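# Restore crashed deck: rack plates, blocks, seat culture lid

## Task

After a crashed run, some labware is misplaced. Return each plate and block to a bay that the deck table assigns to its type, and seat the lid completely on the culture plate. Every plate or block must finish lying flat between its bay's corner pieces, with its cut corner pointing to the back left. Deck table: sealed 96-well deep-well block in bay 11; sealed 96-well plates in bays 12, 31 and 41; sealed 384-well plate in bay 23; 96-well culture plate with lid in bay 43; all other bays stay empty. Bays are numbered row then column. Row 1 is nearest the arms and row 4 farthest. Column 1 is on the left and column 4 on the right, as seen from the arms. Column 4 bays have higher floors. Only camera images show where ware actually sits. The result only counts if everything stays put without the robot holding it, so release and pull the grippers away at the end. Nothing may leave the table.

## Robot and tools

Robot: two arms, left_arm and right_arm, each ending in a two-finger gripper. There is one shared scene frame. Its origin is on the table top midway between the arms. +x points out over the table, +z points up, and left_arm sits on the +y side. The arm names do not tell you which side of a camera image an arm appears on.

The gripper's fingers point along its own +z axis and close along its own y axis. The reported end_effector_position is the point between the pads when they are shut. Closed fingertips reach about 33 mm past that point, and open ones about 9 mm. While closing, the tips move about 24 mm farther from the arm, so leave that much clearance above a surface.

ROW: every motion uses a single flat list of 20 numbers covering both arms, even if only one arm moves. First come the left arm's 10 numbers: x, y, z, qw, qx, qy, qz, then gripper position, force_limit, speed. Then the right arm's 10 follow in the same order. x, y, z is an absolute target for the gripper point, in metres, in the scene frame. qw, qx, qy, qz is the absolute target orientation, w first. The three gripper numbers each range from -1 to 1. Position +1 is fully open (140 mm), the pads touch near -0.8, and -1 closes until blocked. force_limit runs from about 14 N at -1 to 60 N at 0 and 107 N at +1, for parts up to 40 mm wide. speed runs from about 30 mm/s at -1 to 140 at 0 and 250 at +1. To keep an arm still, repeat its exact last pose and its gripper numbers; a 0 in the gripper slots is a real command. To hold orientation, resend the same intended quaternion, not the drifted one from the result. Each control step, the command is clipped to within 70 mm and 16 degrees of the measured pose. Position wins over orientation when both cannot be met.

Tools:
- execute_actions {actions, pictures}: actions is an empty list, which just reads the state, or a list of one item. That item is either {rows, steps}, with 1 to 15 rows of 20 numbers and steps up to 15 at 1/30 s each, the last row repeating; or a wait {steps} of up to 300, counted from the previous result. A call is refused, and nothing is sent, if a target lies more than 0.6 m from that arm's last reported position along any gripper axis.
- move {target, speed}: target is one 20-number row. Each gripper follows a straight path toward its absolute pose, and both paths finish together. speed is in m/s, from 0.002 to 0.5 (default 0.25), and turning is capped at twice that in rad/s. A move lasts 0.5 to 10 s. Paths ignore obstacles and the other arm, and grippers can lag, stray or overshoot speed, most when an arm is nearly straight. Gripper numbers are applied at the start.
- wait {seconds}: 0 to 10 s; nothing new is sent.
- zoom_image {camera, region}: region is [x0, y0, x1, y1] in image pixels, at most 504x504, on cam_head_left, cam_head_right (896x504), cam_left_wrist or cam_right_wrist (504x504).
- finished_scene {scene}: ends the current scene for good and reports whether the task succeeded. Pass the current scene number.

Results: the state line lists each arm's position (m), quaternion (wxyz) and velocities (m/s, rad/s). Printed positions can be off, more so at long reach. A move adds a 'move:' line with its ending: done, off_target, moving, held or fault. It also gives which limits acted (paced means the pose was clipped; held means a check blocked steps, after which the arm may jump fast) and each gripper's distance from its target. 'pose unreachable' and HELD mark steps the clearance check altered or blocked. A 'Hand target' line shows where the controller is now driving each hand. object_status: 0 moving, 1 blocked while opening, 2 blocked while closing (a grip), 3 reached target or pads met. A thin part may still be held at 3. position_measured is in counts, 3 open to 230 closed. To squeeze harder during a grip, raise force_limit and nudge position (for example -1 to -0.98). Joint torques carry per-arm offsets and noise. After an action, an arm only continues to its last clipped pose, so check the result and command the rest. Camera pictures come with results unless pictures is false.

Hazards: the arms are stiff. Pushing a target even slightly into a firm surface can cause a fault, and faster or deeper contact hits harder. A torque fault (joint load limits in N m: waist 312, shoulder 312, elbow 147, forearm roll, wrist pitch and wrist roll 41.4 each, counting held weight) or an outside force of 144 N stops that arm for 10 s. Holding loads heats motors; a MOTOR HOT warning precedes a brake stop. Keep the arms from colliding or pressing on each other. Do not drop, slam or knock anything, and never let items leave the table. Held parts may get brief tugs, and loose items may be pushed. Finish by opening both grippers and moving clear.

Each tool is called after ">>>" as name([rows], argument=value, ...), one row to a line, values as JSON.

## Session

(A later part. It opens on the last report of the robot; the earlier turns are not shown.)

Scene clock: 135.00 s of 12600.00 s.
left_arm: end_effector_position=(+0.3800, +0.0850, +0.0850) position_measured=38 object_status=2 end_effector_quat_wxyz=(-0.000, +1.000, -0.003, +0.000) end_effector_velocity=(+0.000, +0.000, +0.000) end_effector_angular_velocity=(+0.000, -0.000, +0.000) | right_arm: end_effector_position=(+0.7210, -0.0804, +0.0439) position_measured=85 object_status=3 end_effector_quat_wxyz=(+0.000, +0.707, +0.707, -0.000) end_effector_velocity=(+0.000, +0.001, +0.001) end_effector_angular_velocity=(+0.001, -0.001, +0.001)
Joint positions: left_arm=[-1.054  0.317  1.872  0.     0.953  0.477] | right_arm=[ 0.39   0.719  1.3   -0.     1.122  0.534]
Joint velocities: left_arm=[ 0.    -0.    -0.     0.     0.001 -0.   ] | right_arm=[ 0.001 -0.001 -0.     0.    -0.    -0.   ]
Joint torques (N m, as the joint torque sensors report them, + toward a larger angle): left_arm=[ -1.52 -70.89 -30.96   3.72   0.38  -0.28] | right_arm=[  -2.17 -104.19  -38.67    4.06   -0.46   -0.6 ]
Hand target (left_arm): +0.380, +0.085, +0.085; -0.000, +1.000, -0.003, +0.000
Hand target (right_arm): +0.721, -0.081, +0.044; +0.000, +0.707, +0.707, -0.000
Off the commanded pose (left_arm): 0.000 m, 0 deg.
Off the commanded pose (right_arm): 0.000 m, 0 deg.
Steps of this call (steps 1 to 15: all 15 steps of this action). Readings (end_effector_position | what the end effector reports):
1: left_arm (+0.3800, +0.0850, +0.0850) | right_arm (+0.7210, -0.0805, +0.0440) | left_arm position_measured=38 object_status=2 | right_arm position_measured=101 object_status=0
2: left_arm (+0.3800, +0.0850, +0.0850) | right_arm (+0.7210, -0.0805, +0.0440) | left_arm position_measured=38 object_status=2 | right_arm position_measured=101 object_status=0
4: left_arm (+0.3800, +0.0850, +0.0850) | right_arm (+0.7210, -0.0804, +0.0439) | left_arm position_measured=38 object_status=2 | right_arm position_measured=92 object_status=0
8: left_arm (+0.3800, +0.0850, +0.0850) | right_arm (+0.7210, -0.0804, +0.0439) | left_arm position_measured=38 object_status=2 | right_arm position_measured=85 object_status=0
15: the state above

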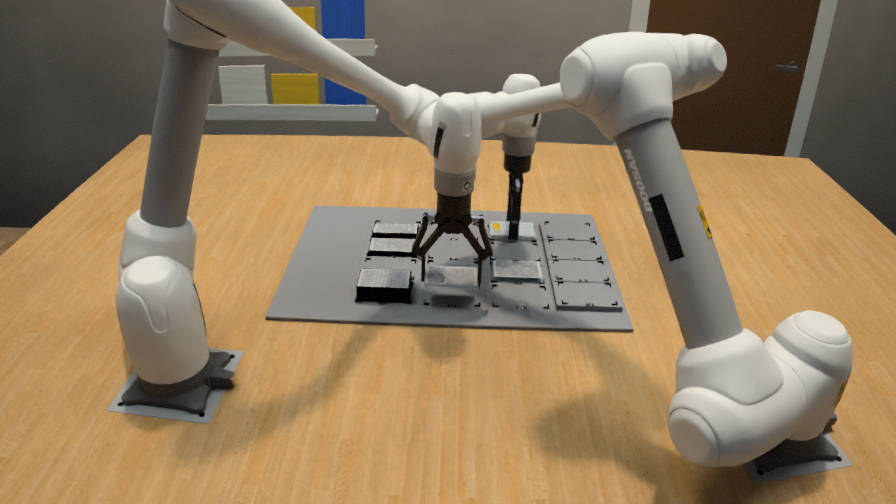

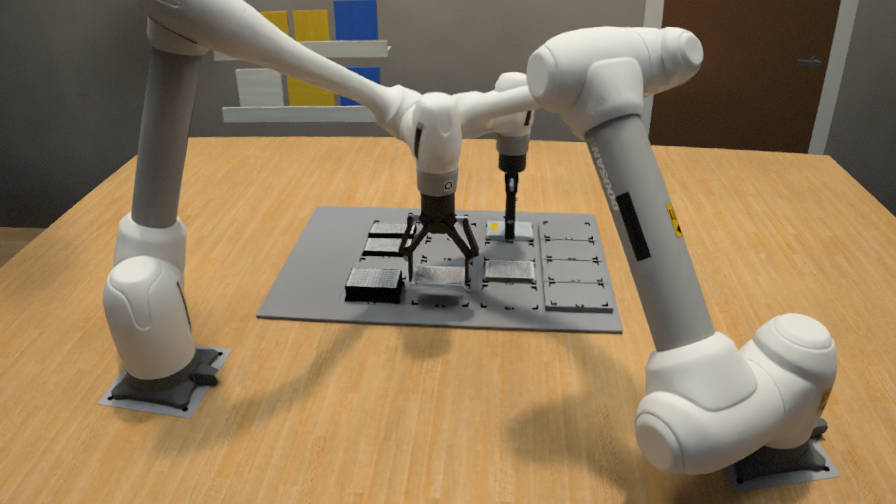

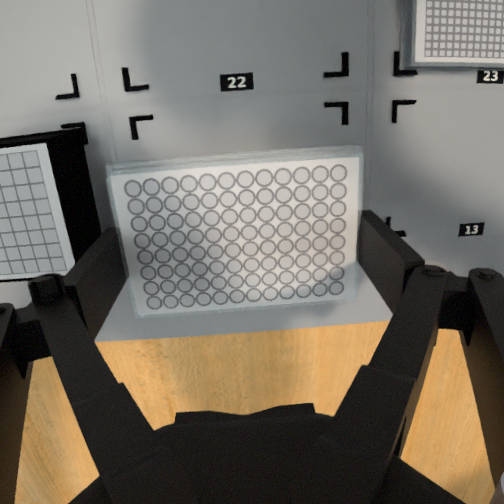

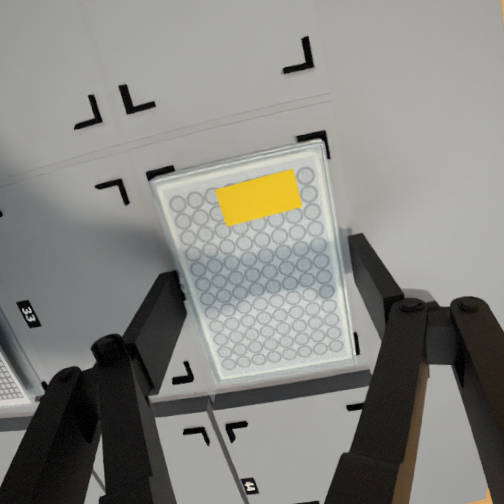

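>>> execute_actions([
  {"rows":[[0.38,0.085,0.085,0,1,-0.003,0,-0.98,-0.3,-0.7,0.7208,-0.0805,0.044,0,0.7055,0.7087,0,-1,-0.6,-0.7]]},
], pictures=false)

>>> move(target=[0.38,0.085,0.085,0,1,-0.003,0,-0.98,-0.3,-0.7,0.7208,-0.079,0.045,0,0.7055,0.7087,0,-1,-0.6,-0.7], speed=0.003)

>>> execute_actions([
  {"rows":[[0.38,0.085,0.085,0,1,-0.003,0,-0.98,-0.3,-0.7,0.7208,-0.079,0.045,0,0.7055,0.7087,0,0.35,-1,-0.7]]},
])

>>> zoom_image(camera="cam_head_left", region=[475, 205, 555, 250])

Scene clock: 144.07 s of 12600.00 s.
left_arm: end_effector_position=(+0.3800, +0.0850, +0.0850) position_measured=38 object_status=2 end_effector_quat_wxyz=(+0.000, +1.000, -0.003, +0.000) end_effector_velocity=(+0.001, +0.000, +0.000) end_effector_angular_velocity=(+0.000, -0.001, -0.001) | right_arm: end_effector_position=(+0.7209, -0.0806, +0.0441) position_measured=102 object_status=0 end_effector_quat_wxyz=(+0.000, +0.706, +0.709, +0.000) end_effector_velocity=(+0.001, -0.000, +0.000) end_effector_angular_velocity=(+0.000, -0.001, -0.000)
Joint positions: left_arm=[-1.054  0.317  1.872  0.     0.953  0.477] | right_arm=[0.39  0.719 1.301 0.    1.122 0.53 ]
Joint velocities: left_arm=[ 0.     0.    -0.     0.002  0.     0.   ] | right_arm=[-0.     0.    -0.001 -0.    -0.001 -0.   ]
Joint torques (N m, as the joint torque sensors report them, + toward a larger angle): left_arm=[ -1.25 -72.15 -30.57   3.77   0.35  -0.29] | right_arm=[  0.53 -98.62 -36.24   4.39  -0.85   0.02]
Hand target (left_arm): +0.380, +0.085, +0.085; -0.000, +1.000, -0.003, +0.000
Hand target (right_arm): +0.721, -0.081, +0.044; -0.000, +0.706, +0.709, -0.000
Off the commanded pose (left_arm): 0.000 m, 0 deg.
Off the commanded pose (right_arm): 0.000 m, 0 deg.
Steps of this call (steps 1 to 90: nothing new was sent; then 5.57 s passed at rest; steps 91 to 105: all 15 steps of this action). Readings (end_effector_position | what the end effector reports):
91: left_arm (+0.3800, +0.0850, +0.0850) | right_arm (+0.7210, -0.0805, +0.0440) | left_arm position_measured=38 object_status=2 | right_arm position_measured=85 object_status=0
92: left_arm (+0.3800, +0.0850, +0.0850) | right_arm (+0.7209, -0.0805, +0.0440) | left_arm position_measured=38 object_status=2 | right_arm position_measured=87 object_status=0
94: left_arm (+0.3800, +0.0850, +0.0850) | right_arm (+0.7208, -0.0806, +0.0440) | left_arm position_measured=38 object_status=2 | right_arm position_measured=94 object_status=0
98: left_arm (+0.3800, +0.0850, +0.0850) | right_arm (+0.7208, -0.0806, +0.0440) | left_arm position_measured=38 object_status=2 | right_arm position_measured=101 object_status=0
105: the state above

Scene clock: 145.10 s of 12600.00 s.
left_arm: end_effector_position=(+0.3800, +0.0850, +0.0850) position_measured=38 object_status=2 end_effector_quat_wxyz=(+0.000, +1.000, -0.003, +0.000) end_effector_velocity=(-0.001, -0.000, -0.000) end_effector_angular_velocity=(-0.001, +0.000, -0.001) | right_arm: end_effector_position=(+0.7208, -0.0790, +0.0450) position_measured=102 object_status=2 end_effector_quat_wxyz=(+0.000, +0.706, +0.709, -0.000) end_effector_velocity=(+0.000, +0.001, +0.002) end_effector_angular_velocity=(+0.002, -0.002, +0.000)
Joint positions: left_arm=[-1.054  0.317  1.872  0.     0.953  0.477] | right_arm=[ 0.391  0.719  1.298 -0.     1.124  0.531]
Joint velocities: left_arm=[-0.001  0.     0.    -0.    -0.001 -0.   ] | right_arm=[ 0.001 -0.001 -0.001  0.001  0.     0.   ]
Joint torques (N m, as the joint torque sensors report them, + toward a larger angle): left_arm=[ -1.72 -71.01 -30.51   3.75   0.33  -0.37] | right_arm=[  10.76 -104.52  -43.49    7.95   -3.13   -0.09]
Hand target (left_arm): +0.380, +0.085, +0.085; -0.000, +1.000, -0.003, -0.000
Hand target (right_arm): +0.721, -0.079, +0.045; +0.000, +0.706, +0.709, +0.000
Off the commanded pose (left_arm): 0.000 m, 0 deg.
Off the commanded pose (right_arm): 0.000 m, 0 deg.
move: done

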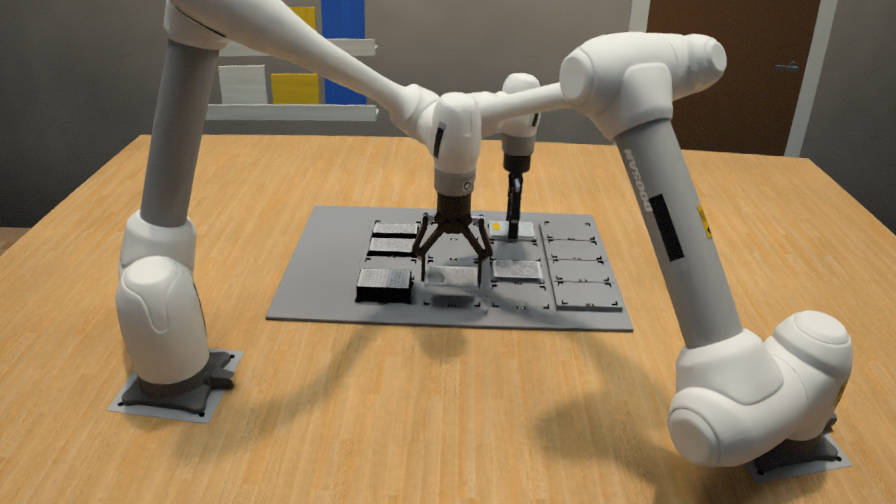

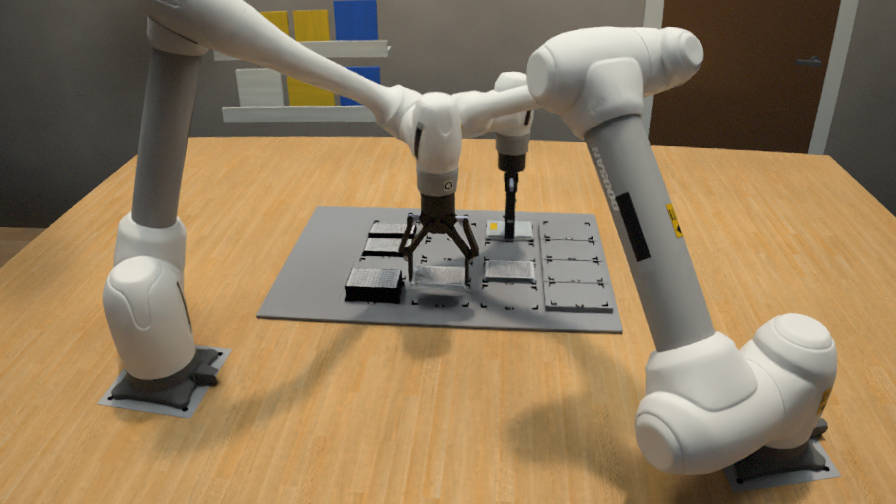

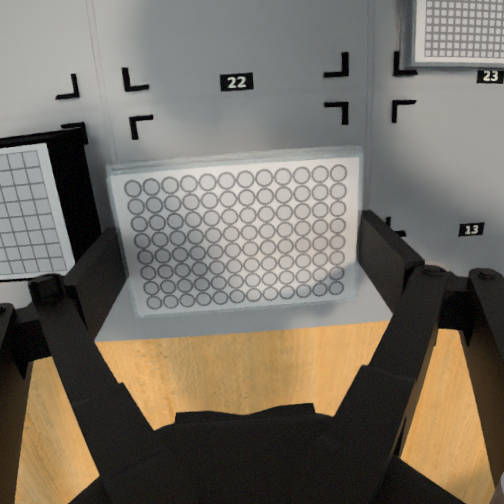

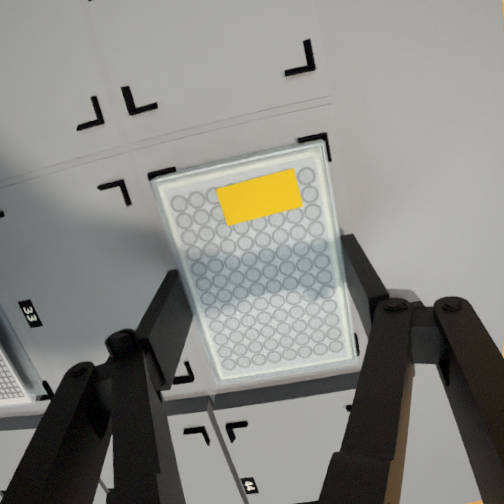

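Scene clock: 145.60 s of 12600.00 s.
left_arm: end_effector_position=(+0.3800, +0.0850, +0.0850) position_measured=38 object_status=2 end_effector_quat_wxyz=(+0.000, +1.000, -0.003, +0.000) end_effector_velocity=(+0.001, +0.001, -0.000) end_effector_angular_velocity=(+0.000, +0.001, +0.003) | right_arm: end_effector_position=(+0.7208, -0.0789, +0.0450) position_measured=85 object_status=3 end_effector_quat_wxyz=(+0.000, +0.705, +0.709, +0.000) end_effector_velocity=(-0.001, -0.001, -0.000) end_effector_angular_velocity=(-0.000, +0.001, -0.001)
Joint positions: left_arm=[-1.054  0.317  1.872  0.     0.953  0.477] | right_arm=[ 0.391  0.719  1.298 -0.     1.124  0.531]
Joint velocities: left_arm=[ 0.002  0.     0.    -0.001 -0.    -0.   ] | right_arm=[-0.001 -0.     0.002  0.001  0.     0.   ]
Joint torques (N m, as the joint torque sensors report them, + toward a larger angle): left_arm=[ -1.73 -70.37 -30.88   3.76   0.3   -0.27] | right_arm=[  -1.15 -105.61  -39.58    4.16   -0.48   -0.62]
Hand target (left_arm): +0.380, +0.085, +0.085; -0.000, +1.000, -0.003, +0.000
Hand target (right_arm): +0.721, -0.079, +0.045; +0.000, +0.706, +0.709, -0.000
Off the commanded pose (left_arm): 0.000 m, 0 deg.
Off the commanded pose (right_arm): 0.000 m, 0 deg.
Steps of this call (steps 1 to 15: all 15 steps of this action). Readings (end_effector_position | what the end effector reports):
1: left_arm (+0.3800, +0.0850, +0.0850) | right_arm (+0.7208, -0.0790, +0.0450) | left_arm position_measured=38 object_status=2 | right_arm position_measured=102 object_status=0
2: left_arm (+0.3800, +0.0850, +0.0850) | right_arm (+0.7208, -0.0790, +0.0450) | left_arm position_measured=38 object_status=2 | right_arm position_measured=102 object_status=0
4: left_arm (+0.3800, +0.0850, +0.0850) | right_arm (+0.7208, -0.0789, +0.0450) | left_arm position_measured=38 object_status=2 | right_arm position_measured=94 object_status=0
8: left_arm (+0.3800, +0.0850, +0.0850) | right_arm (+0.7208, -0.0789, +0.0450) | left_arm position_measured=38 object_status=2 | right_arm position_measured=85 object_status=0
15: the state above

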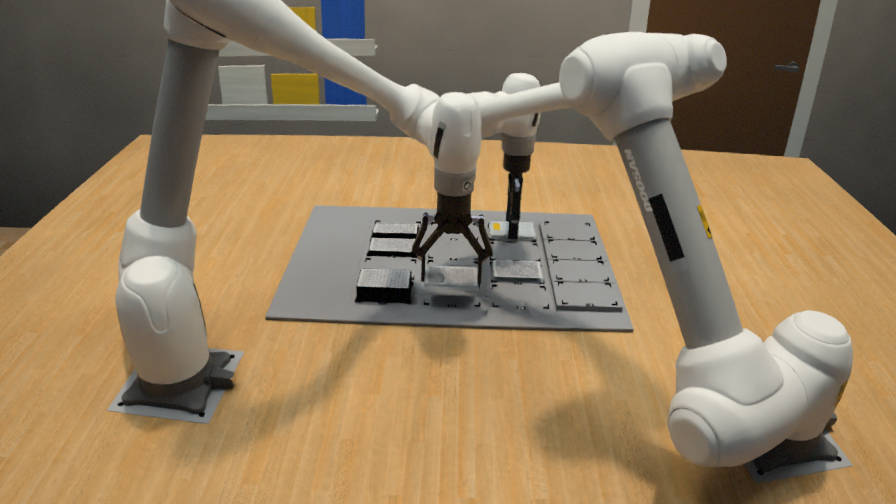

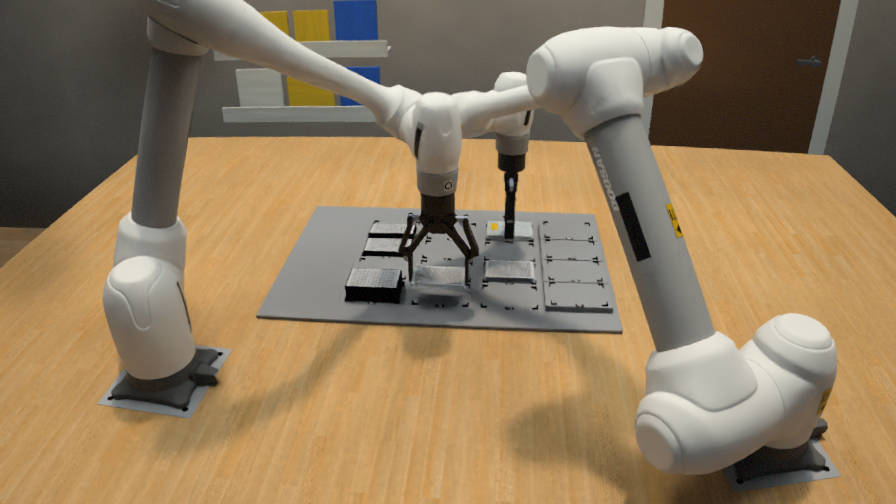

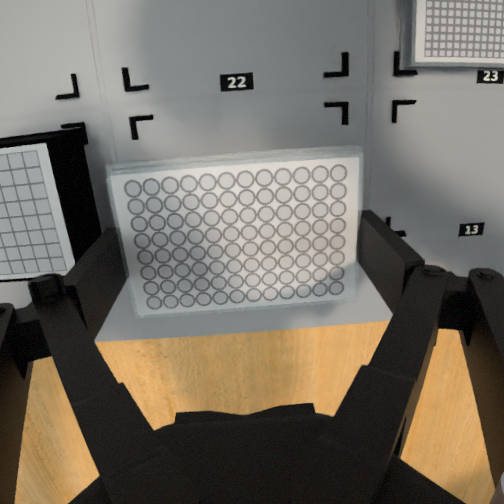

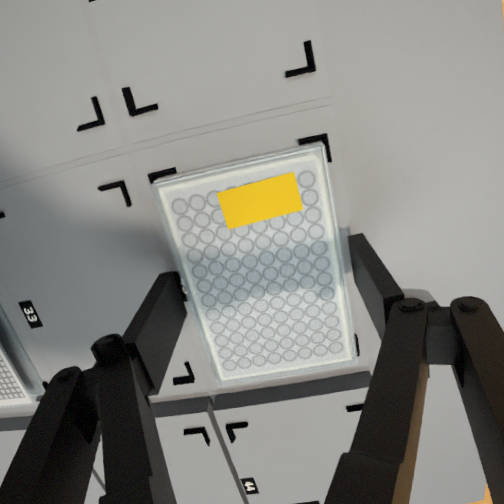

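Region (475, 205, 555, 250) of cam_head_left's 896x504 image, scaled by 6.300, with more detail than that image has; it fills the top 284 rows of this view, and the rest is white.

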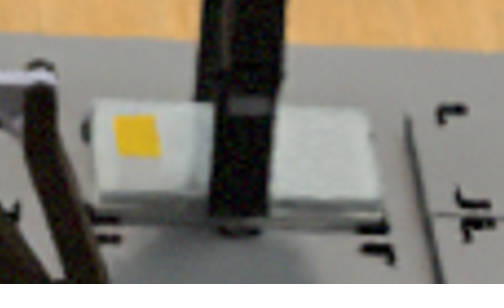

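>>> execute_actions([
  {"rows":[[0.38,0.085,0.085,0,1,-0.003,0,-0.98,-0.3,-0.7,0.7208,-0.079,0.045,0,0.7055,0.7087,0,-1,-0.6,-0.5]]},
], pictures=false)

>>> move(target=[0.38,0.085,0.085,0,1,-0.003,0,-0.98,-0.3,-0.7,0.7208,-0.0776,0.0475,0.0092,0.7055,0.7087,-0.0092,-1,-0.6,-0.5], speed=0.01)

>>> move(target=[0.38,0.085,0.085,0,1,-0.003,0,-0.98,-0.3,-0.7,0.7208,-0.0773,0.0455,0.014,0.7055,0.7087,-0.014,-1,-0.6,-0.5], speed=0.005)

>>> zoom_image(camera="cam_head_left", region=[475, 205, 555, 250])

Scene clock: 160.97 s of 12600.00 s.
left_arm: end_effector_position=(+0.3800, +0.0850, +0.0850) position_measured=38 object_status=2 end_effector_quat_wxyz=(+0.000, +1.000, -0.003, +0.000) end_effector_velocity=(+0.001, +0.001, -0.000) end_effector_angular_velocity=(+0.002, -0.000, -0.000) | right_arm: end_effector_position=(+0.7208, -0.0790, +0.0451) position_measured=103 object_status=0 end_effector_quat_wxyz=(-0.000, +0.706, +0.709, +0.000) end_effector_velocity=(+0.000, +0.001, -0.000) end_effector_angular_velocity=(+0.000, +0.000, +0.000)
Joint positions: left_arm=[-1.054  0.317  1.872  0.     0.953  0.477] | right_arm=[0.391 0.719 1.298 0.    1.124 0.531]
Joint velocities: left_arm=[0.001 0.    0.    0.001 0.001 0.001] | right_arm=[ 0.     0.001 -0.001  0.001  0.     0.   ]
Joint torques (N m, as the joint torque sensors report them, + toward a larger angle): left_arm=[ -1.35 -70.96 -30.88   3.66   0.41  -0.26] | right_arm=[  1.32 -95.1  -34.6    3.8   -0.42  -0.43]
Hand target (left_arm): +0.380, +0.085, +0.085; -0.000, +1.000, -0.003, +0.000
Hand target (right_arm): +0.721, -0.079, +0.045; -0.000, +0.706, +0.709, -0.000
Off the commanded pose (left_arm): 0.000 m, 0 deg.
Off the commanded pose (right_arm): 0.000 m, 0 deg.
Steps of this call (steps 1 to 90: nothing new was sent; then 11.87 s passed at rest; steps 91 to 105: all 15 steps of this action). Readings (end_effector_position | what the end effector reports):
91: left_arm (+0.3800, +0.0850, +0.0850) | right_arm (+0.7208, -0.0790, +0.0450) | left_arm position_measured=38 object_status=2 | right_arm position_measured=85 object_status=0
92: left_arm (+0.3800, +0.0850, +0.0850) | right_arm (+0.7208, -0.0790, +0.0450) | left_arm position_measured=38 object_status=2 | right_arm position_measured=88 object_status=0
94: left_arm (+0.3800, +0.0850, +0.0850) | right_arm (+0.7208, -0.0790, +0.0450) | left_arm position_measured=38 object_status=2 | right_arm position_measured=97 object_status=0
98: left_arm (+0.3800, +0.0850, +0.0850) | right_arm (+0.7208, -0.0790, +0.0450) | left_arm position_measured=38 object_status=2 | right_arm position_measured=101 object_status=0
105: the state above

Scene clock: 162.73 s of 12600.00 s.
left_arm: end_effector_position=(+0.3800, +0.0850, +0.0850) position_measured=38 object_status=2 end_effector_quat_wxyz=(+0.000, +1.000, -0.003, +0.000) end_effector_velocity=(-0.001, +0.000, -0.000) end_effector_angular_velocity=(+0.001, +0.002, -0.001) | right_arm: end_effector_position=(+0.7208, -0.0776, +0.0475) position_measured=103 object_status=2 end_effector_quat_wxyz=(+0.009, +0.705, +0.709, -0.009) end_effector_velocity=(+0.000, +0.000, -0.001) end_effector_angular_velocity=(-0.002, +0.001, -0.000)
Joint positions: left_arm=[-1.054  0.317  1.872  0.     0.953  0.477] | right_arm=[ 0.401  0.726  1.281 -0.024  1.148  0.551]
Joint velocities: left_arm=[-0.001  0.     0.    -0.001  0.001  0.001] | right_arm=[ 0.     0.002 -0.001 -0.001  0.001  0.001]
Joint torques (N m, as the joint torque sensors report them, + toward a larger angle): left_arm=[ -0.68 -70.32 -30.96   3.8    0.37  -0.38] | right_arm=[   1.38 -103.52  -37.3     4.03    0.31   -0.24]
Hand target (left_arm): +0.380, +0.085, +0.085; -0.000, +1.000, -0.003, -0.000
Hand target (right_arm): +0.721, -0.078, +0.047; +0.009, +0.705, +0.709, -0.009
Off the commanded pose (left_arm): 0.000 m, 0 deg.
Off the commanded pose (right_arm): 0.000 m, 0 deg.
move: done

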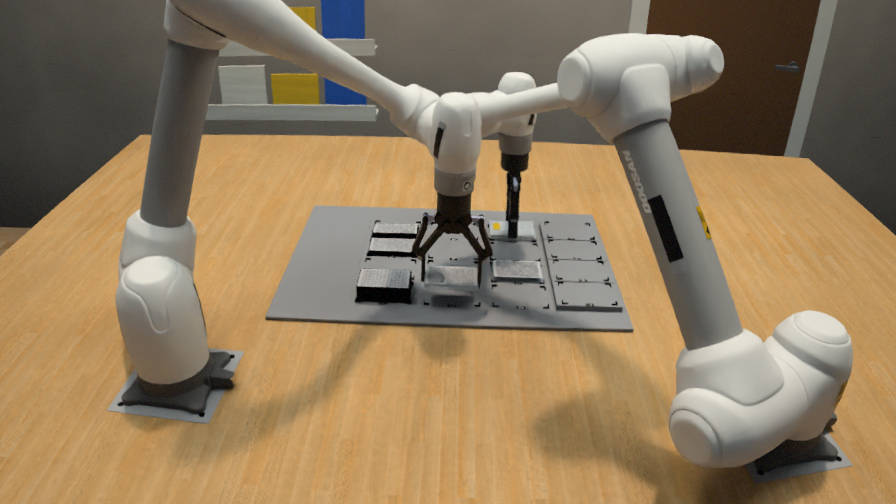

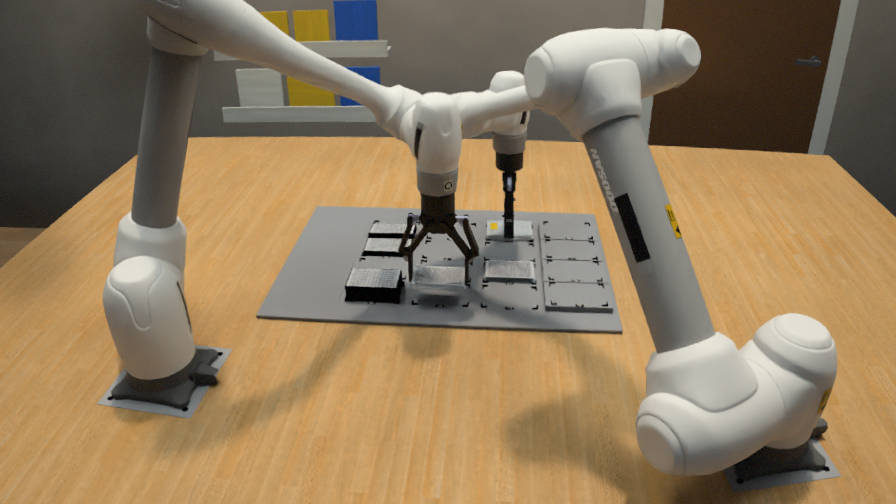

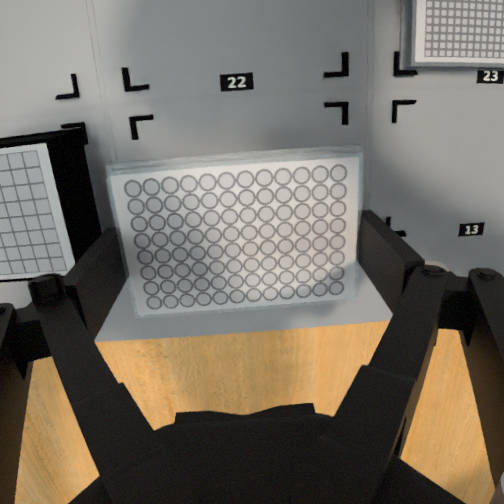

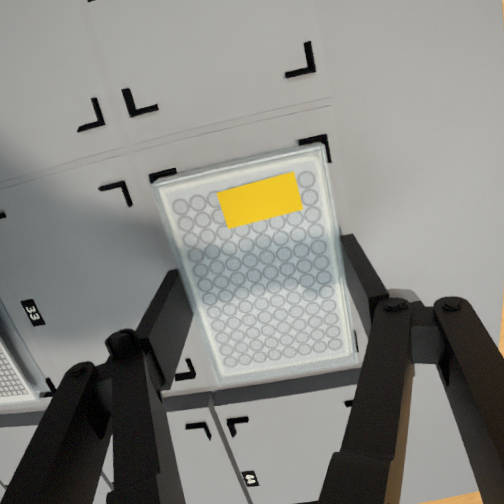

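Scene clock: 164.33 s of 12600.00 s.
left_arm: end_effector_position=(+0.3800, +0.0850, +0.0850) position_measured=38 object_status=2 end_effector_quat_wxyz=(-0.000, +1.000, -0.003, +0.000) end_effector_velocity=(+0.000, +0.000, -0.000) end_effector_angular_velocity=(-0.000, +0.001, +0.001) | right_arm: end_effector_position=(+0.7208, -0.0773, +0.0455) position_measured=103 object_status=2 end_effector_quat_wxyz=(+0.014, +0.705, +0.709, -0.014) end_effector_velocity=(+0.001, -0.000, -0.000) end_effector_angular_velocity=(-0.000, -0.000, -0.001)
Joint positions: left_arm=[-1.054  0.317  1.872  0.     0.953  0.477] | right_arm=[ 0.405  0.731  1.276 -0.037  1.155  0.56 ]
Joint velocities: left_arm=[ 0.001 -0.     0.001 -0.001 -0.    -0.   ] | right_arm=[-0.     0.001 -0.001 -0.     0.001  0.   ]
Joint torques (N m, as the joint torque sensors report them, + toward a larger angle): left_arm=[ -0.27 -70.54 -30.99   3.81   0.36  -0.3 ] | right_arm=[   3.49 -102.21  -35.36    4.31   -0.43   -0.29]
Hand target (left_arm): +0.380, +0.085, +0.085; -0.000, +1.000, -0.003, +0.000
Hand target (right_arm): +0.721, -0.077, +0.046; +0.014, +0.705, +0.709, -0.014
Off the commanded pose (left_arm): 0.000 m, 0 deg.
Off the commanded pose (right_arm): 0.000 m, 0 deg.
move: done

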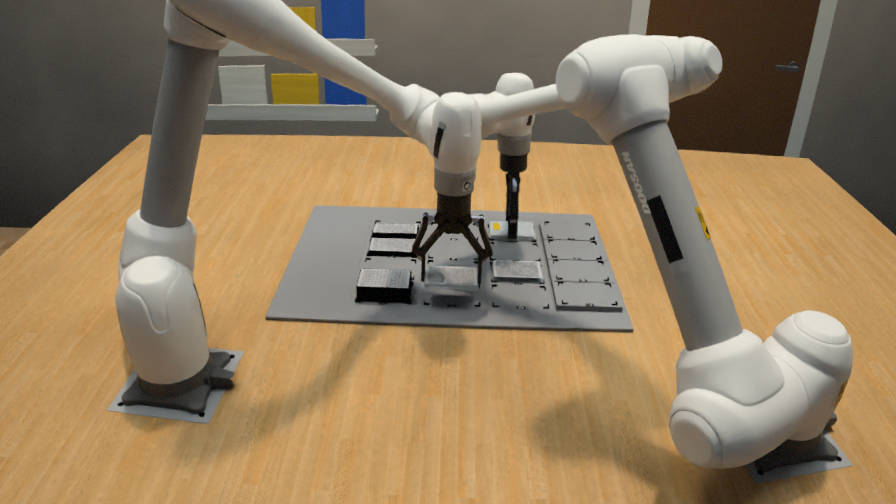

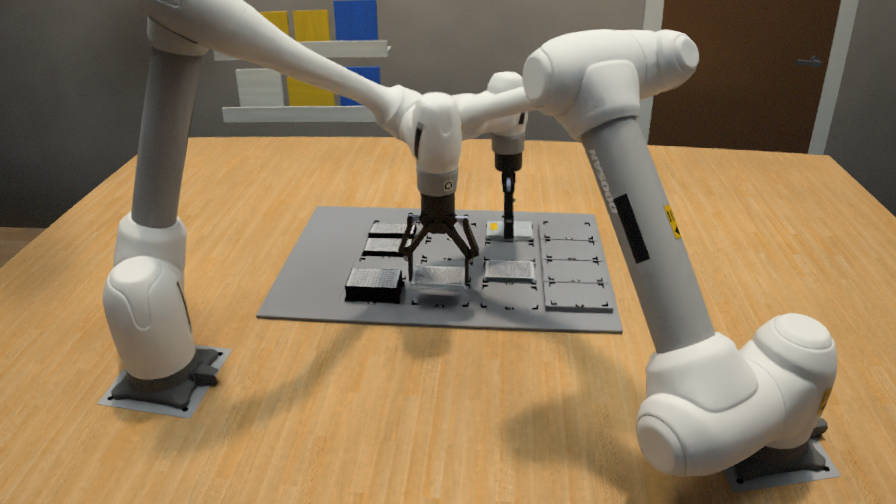

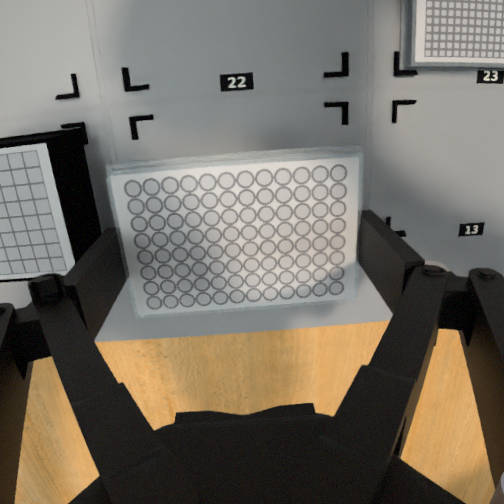

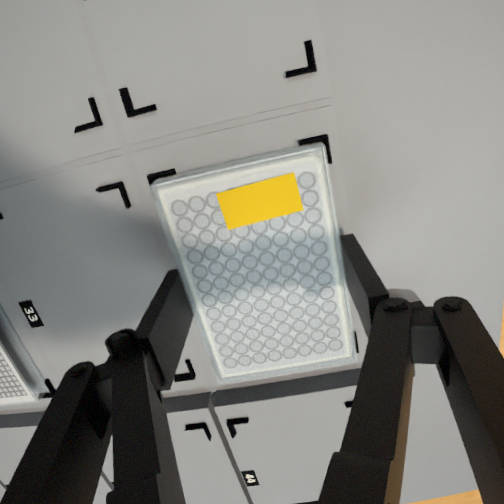

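Region (475, 205, 555, 250) of cam_head_left's 896x504 image, scaled by 6.300, with more detail than that image has; it fills the top 284 rows of this view, and the rest is white.

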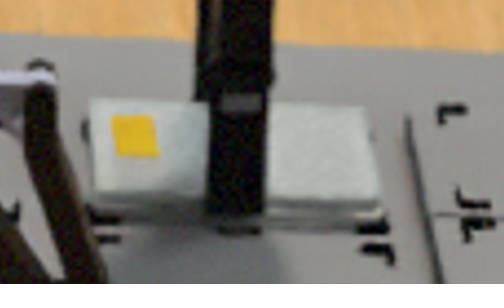

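>>> execute_actions([
  {"rows":[[0.38,0.085,0.085,0,1,-0.003,0,-0.98,-0.3,-0.7,0.7208,-0.0773,0.0455,0.014,0.7055,0.7087,-0.014,0.5,-0.6,-0.5]],"steps":8},
], pictures=false)

>>> move(target=[0.402,0.081,0.044,0,1,-0.003,0,-0.98,-0.3,-0.7,0.7208,-0.2,0.12,0,0.7071,0.7071,0,0.5,-0.6,-0.5], speed=0.12)

>>> zoom_image(camera="cam_head_left", region=[475, 205, 555, 290])

Scene clock: 172.80 s of 12600.00 s.
left_arm: end_effector_position=(+0.3800, +0.0850, +0.0850) position_measured=38 object_status=2 end_effector_quat_wxyz=(+0.000, +1.000, -0.003, +0.000) end_effector_velocity=(-0.000, -0.000, +0.000) end_effector_angular_velocity=(-0.002, +0.000, +0.000) | right_arm: end_effector_position=(+0.7208, -0.0773, +0.0454) position_measured=72 object_status=0 end_effector_quat_wxyz=(+0.014, +0.705, +0.709, -0.014) end_effector_velocity=(-0.000, +0.001, +0.002) end_effector_angular_velocity=(+0.002, -0.002, +0.001)
Joint positions: left_arm=[-1.054  0.317  1.872  0.     0.953  0.477] | right_arm=[ 0.405  0.732  1.276 -0.037  1.156  0.56 ]
Joint velocities: left_arm=[ 0.    -0.     0.    -0.001 -0.001  0.   ] | right_arm=[ 0.001 -0.002 -0.001  0.001  0.    -0.   ]
Joint torques (N m, as the joint torque sensors report them, + toward a larger angle): left_arm=[ -1.42 -70.75 -30.72   3.72   0.39  -0.26] | right_arm=[   2.62 -107.14  -38.17    4.42   -0.19   -0.28]
Hand target (left_arm): +0.380, +0.085, +0.085; -0.000, +1.000, -0.003, +0.000
Hand target (right_arm): +0.721, -0.077, +0.045; +0.014, +0.705, +0.709, -0.014
Off the commanded pose (left_arm): 0.000 m, 0 deg.
Off the commanded pose (right_arm): 0.000 m, 0 deg.
Steps of this call (steps 1 to 90: nothing new was sent; then 5.20 s passed at rest; steps 91 to 98: all 8 steps of this action). Readings (end_effector_position | what the end effector reports):
91: left_arm (+0.3800, +0.0850, +0.0850) | right_arm (+0.7208, -0.0773, +0.0455) | left_arm position_measured=38 object_status=2 | right_arm position_measured=103 object_status=0
92: left_arm (+0.3800, +0.0850, +0.0850) | right_arm (+0.7208, -0.0773, +0.0455) | left_arm position_measured=38 object_status=2 | right_arm position_measured=103 object_status=0
94: left_arm (+0.3800, +0.0850, +0.0850) | right_arm (+0.7208, -0.0773, +0.0454) | left_arm position_measured=38 object_status=2 | right_arm position_measured=91 object_status=0
98: the state above

Scene clock: 174.63 s of 12600.00 s.
left_arm: end_effector_position=(+0.4020, +0.0809, +0.0440) position_measured=38 object_status=2 end_effector_quat_wxyz=(-0.000, +1.000, -0.003, +0.000) end_effector_velocity=(+0.001, +0.001, -0.000) end_effector_angular_velocity=(+0.002, -0.001, -0.002) | right_arm: end_effector_position=(+0.7210, -0.1999, +0.1200) position_measured=66 object_status=3 end_effector_quat_wxyz=(-0.000, +0.707, +0.707, -0.000) end_effector_velocity=(-0.001, +0.000, -0.001) end_effector_angular_velocity=(+0.001, +0.001, +0.001)
Joint positions: left_arm=[-1.027  0.379  1.873  0.     0.89   0.504] | right_arm=[ 0.269  0.579  1.395 -0.     1.168  0.414]
Joint velocities: left_arm=[ 0.     0.    -0.     0.002  0.001  0.001] | right_arm=[ 0.     0.     0.001  0.001  0.    -0.001]
Joint torques (N m, as the joint torque sensors report them, + toward a larger angle): left_arm=[ -0.81 -75.82 -29.64   3.56   0.29  -0.29] | right_arm=[  2.9  -95.05 -39.94   4.55   0.43  -0.72]
Hand target (left_arm): +0.402, +0.081, +0.044; -0.000, +1.000, -0.003, -0.000
Hand target (right_arm): +0.721, -0.200, +0.120; -0.000, +0.707, +0.707, -0.000
Off the commanded pose (left_arm): 0.000 m, 0 deg.
Off the commanded pose (right_arm): 0.000 m, 0 deg.
move: done; limits=held; held on 5 of 48 steps (left_arm)
pose unreachable (left arm): on one or more control steps of this call this arm could not follow its commanded pose, so it was not sent that pose on those steps. It may still have moved: this result reports where it is.
cause: the commanded pose would bring a part of the arm too close to another arm (a part of this arm just beyond joint 4 (forearm roll) and a part of the other arm just beyond its joint 4 (forearm roll)).

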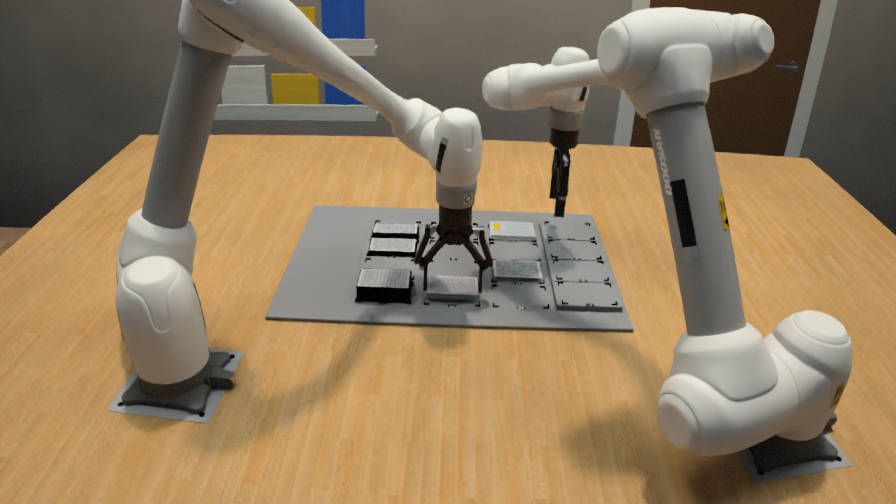

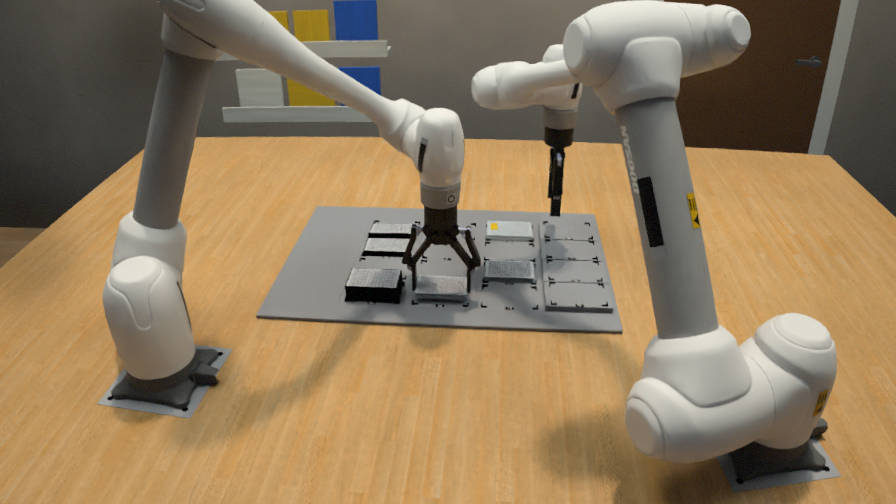

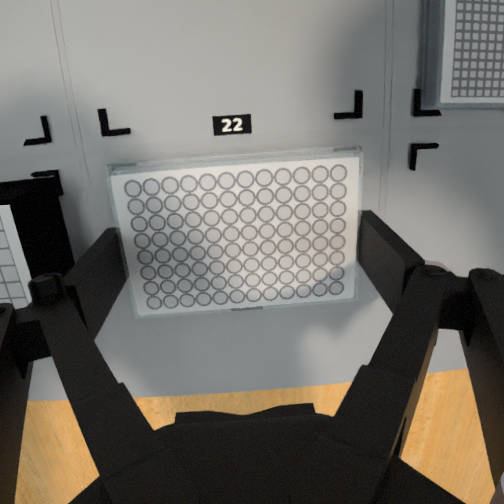

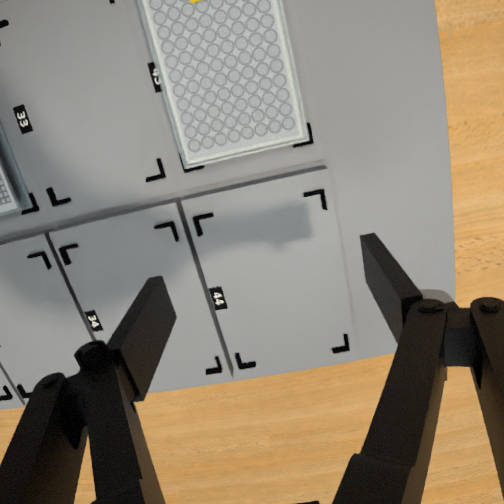

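Region (475, 205, 555, 290) of cam_head_left's 896x504 image, scaled by 5.929, with more detail than that image has; it fills the left 474 columns of this view, and the rest is white.

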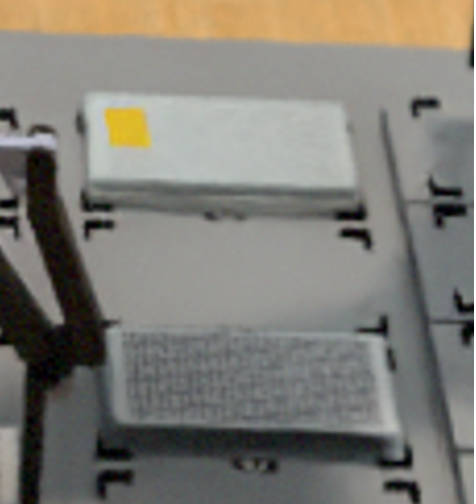

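>>> move(target=[0.397,0.081,0.038,0,1,-0.003,0,-0.98,-0.3,-0.7,0.6,-0.45,0.2,0,0.7071,0.7071,0,0.5,-0.6,-0.5])

>>> zoom_image(camera="cam_left_wrist", region=[80, 90, 400, 340])

Scene clock: 181.93 s of 12600.00 s.
left_arm: end_effector_position=(+0.3970, +0.0810, +0.0380) position_measured=38 object_status=2 end_effector_quat_wxyz=(+0.000, +1.000, -0.003, -0.000) end_effector_velocity=(-0.000, +0.000, -0.000) end_effector_angular_velocity=(+0.001, +0.000, -0.000) | right_arm: end_effector_position=(+0.6004, -0.4502, +0.2002) position_measured=66 object_status=3 end_effector_quat_wxyz=(-0.000, +0.707, +0.707, -0.000) end_effector_velocity=(-0.001, -0.000, -0.000) end_effector_angular_velocity=(+0.000, +0.001, +0.000)
Joint positions: left_arm=[-1.034  0.382  1.882 -0.     0.877  0.498] | right_arm=[-0.007  0.236  1.744 -0.     1.162  0.138]
Joint velocities: left_arm=[-0.  0. -0.  0.  0. -0.] | right_arm=[-0.001 -0.001  0.001  0.     0.    -0.001]
Joint torques (N m, as the joint torque sensors report them, + toward a larger angle): left_arm=[ -0.91 -76.17 -29.02   3.59   0.31  -0.24] | right_arm=[  3.07 -58.62 -38.71   4.29  -0.39   0.02]
Hand target (left_arm): +0.397, +0.081, +0.038; +0.000, +1.000, -0.003, -0.000
Hand target (right_arm): +0.600, -0.450, +0.200; -0.000, +0.707, +0.707, -0.000
Off the commanded pose (left_arm): 0.000 m, 0 deg.
Off the commanded pose (right_arm): 0.000 m, 0 deg.
After step 90, 2.67 s passed at rest.
move: done

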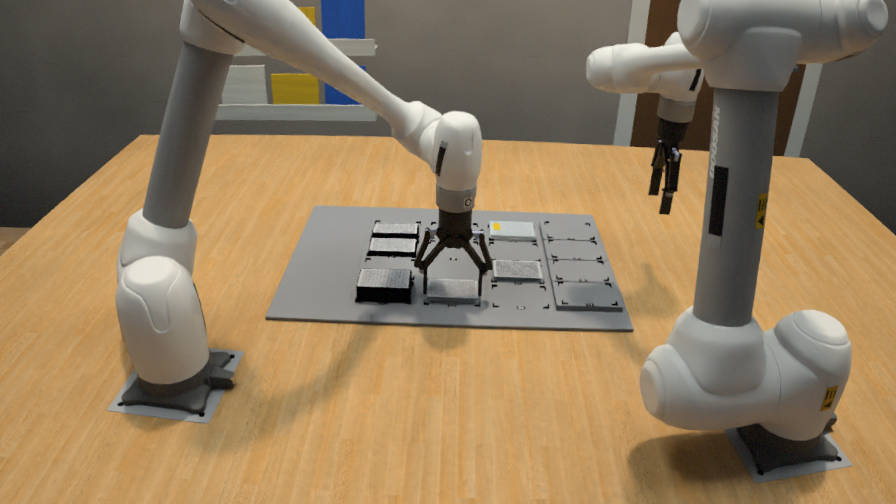

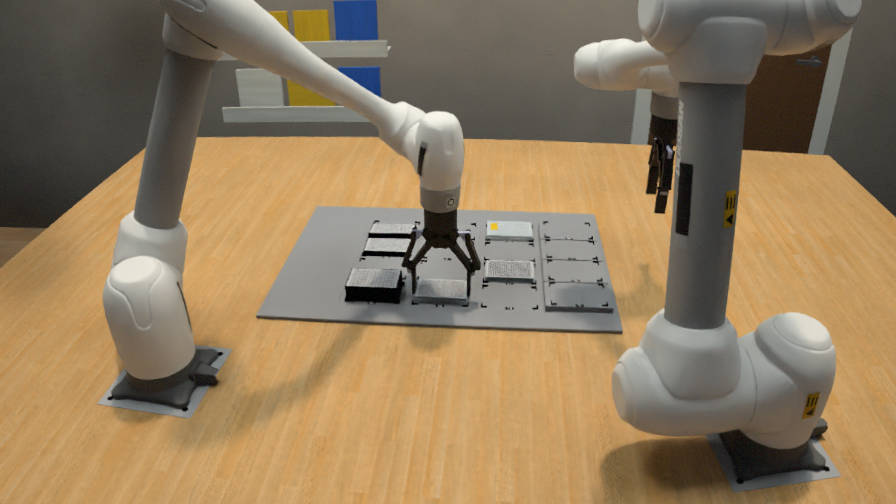

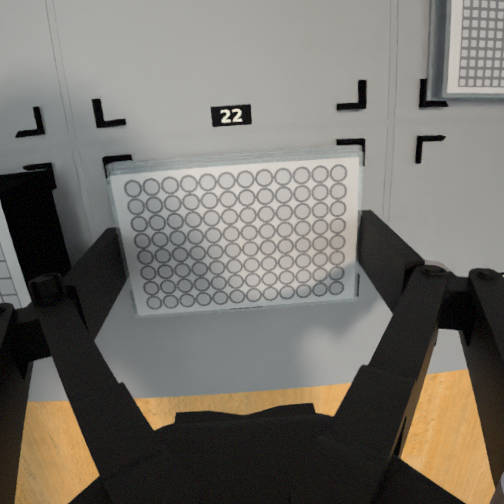

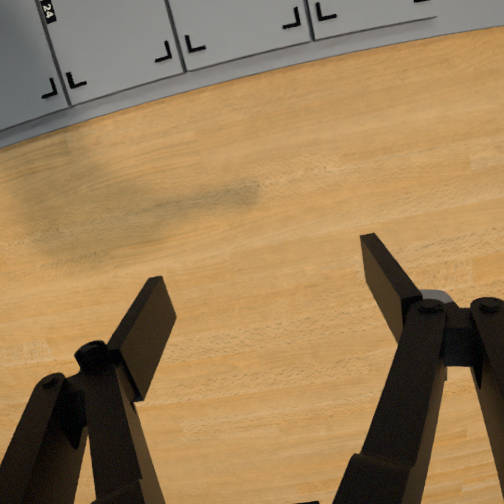

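Region (80, 90, 400, 340) of cam_left_wrist's 504x504 image, scaled by 1.575, with more detail than that image has; it fills the top 394 rows of this view, and the rest is white.

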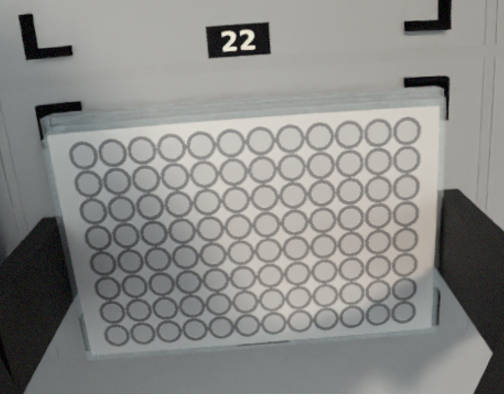

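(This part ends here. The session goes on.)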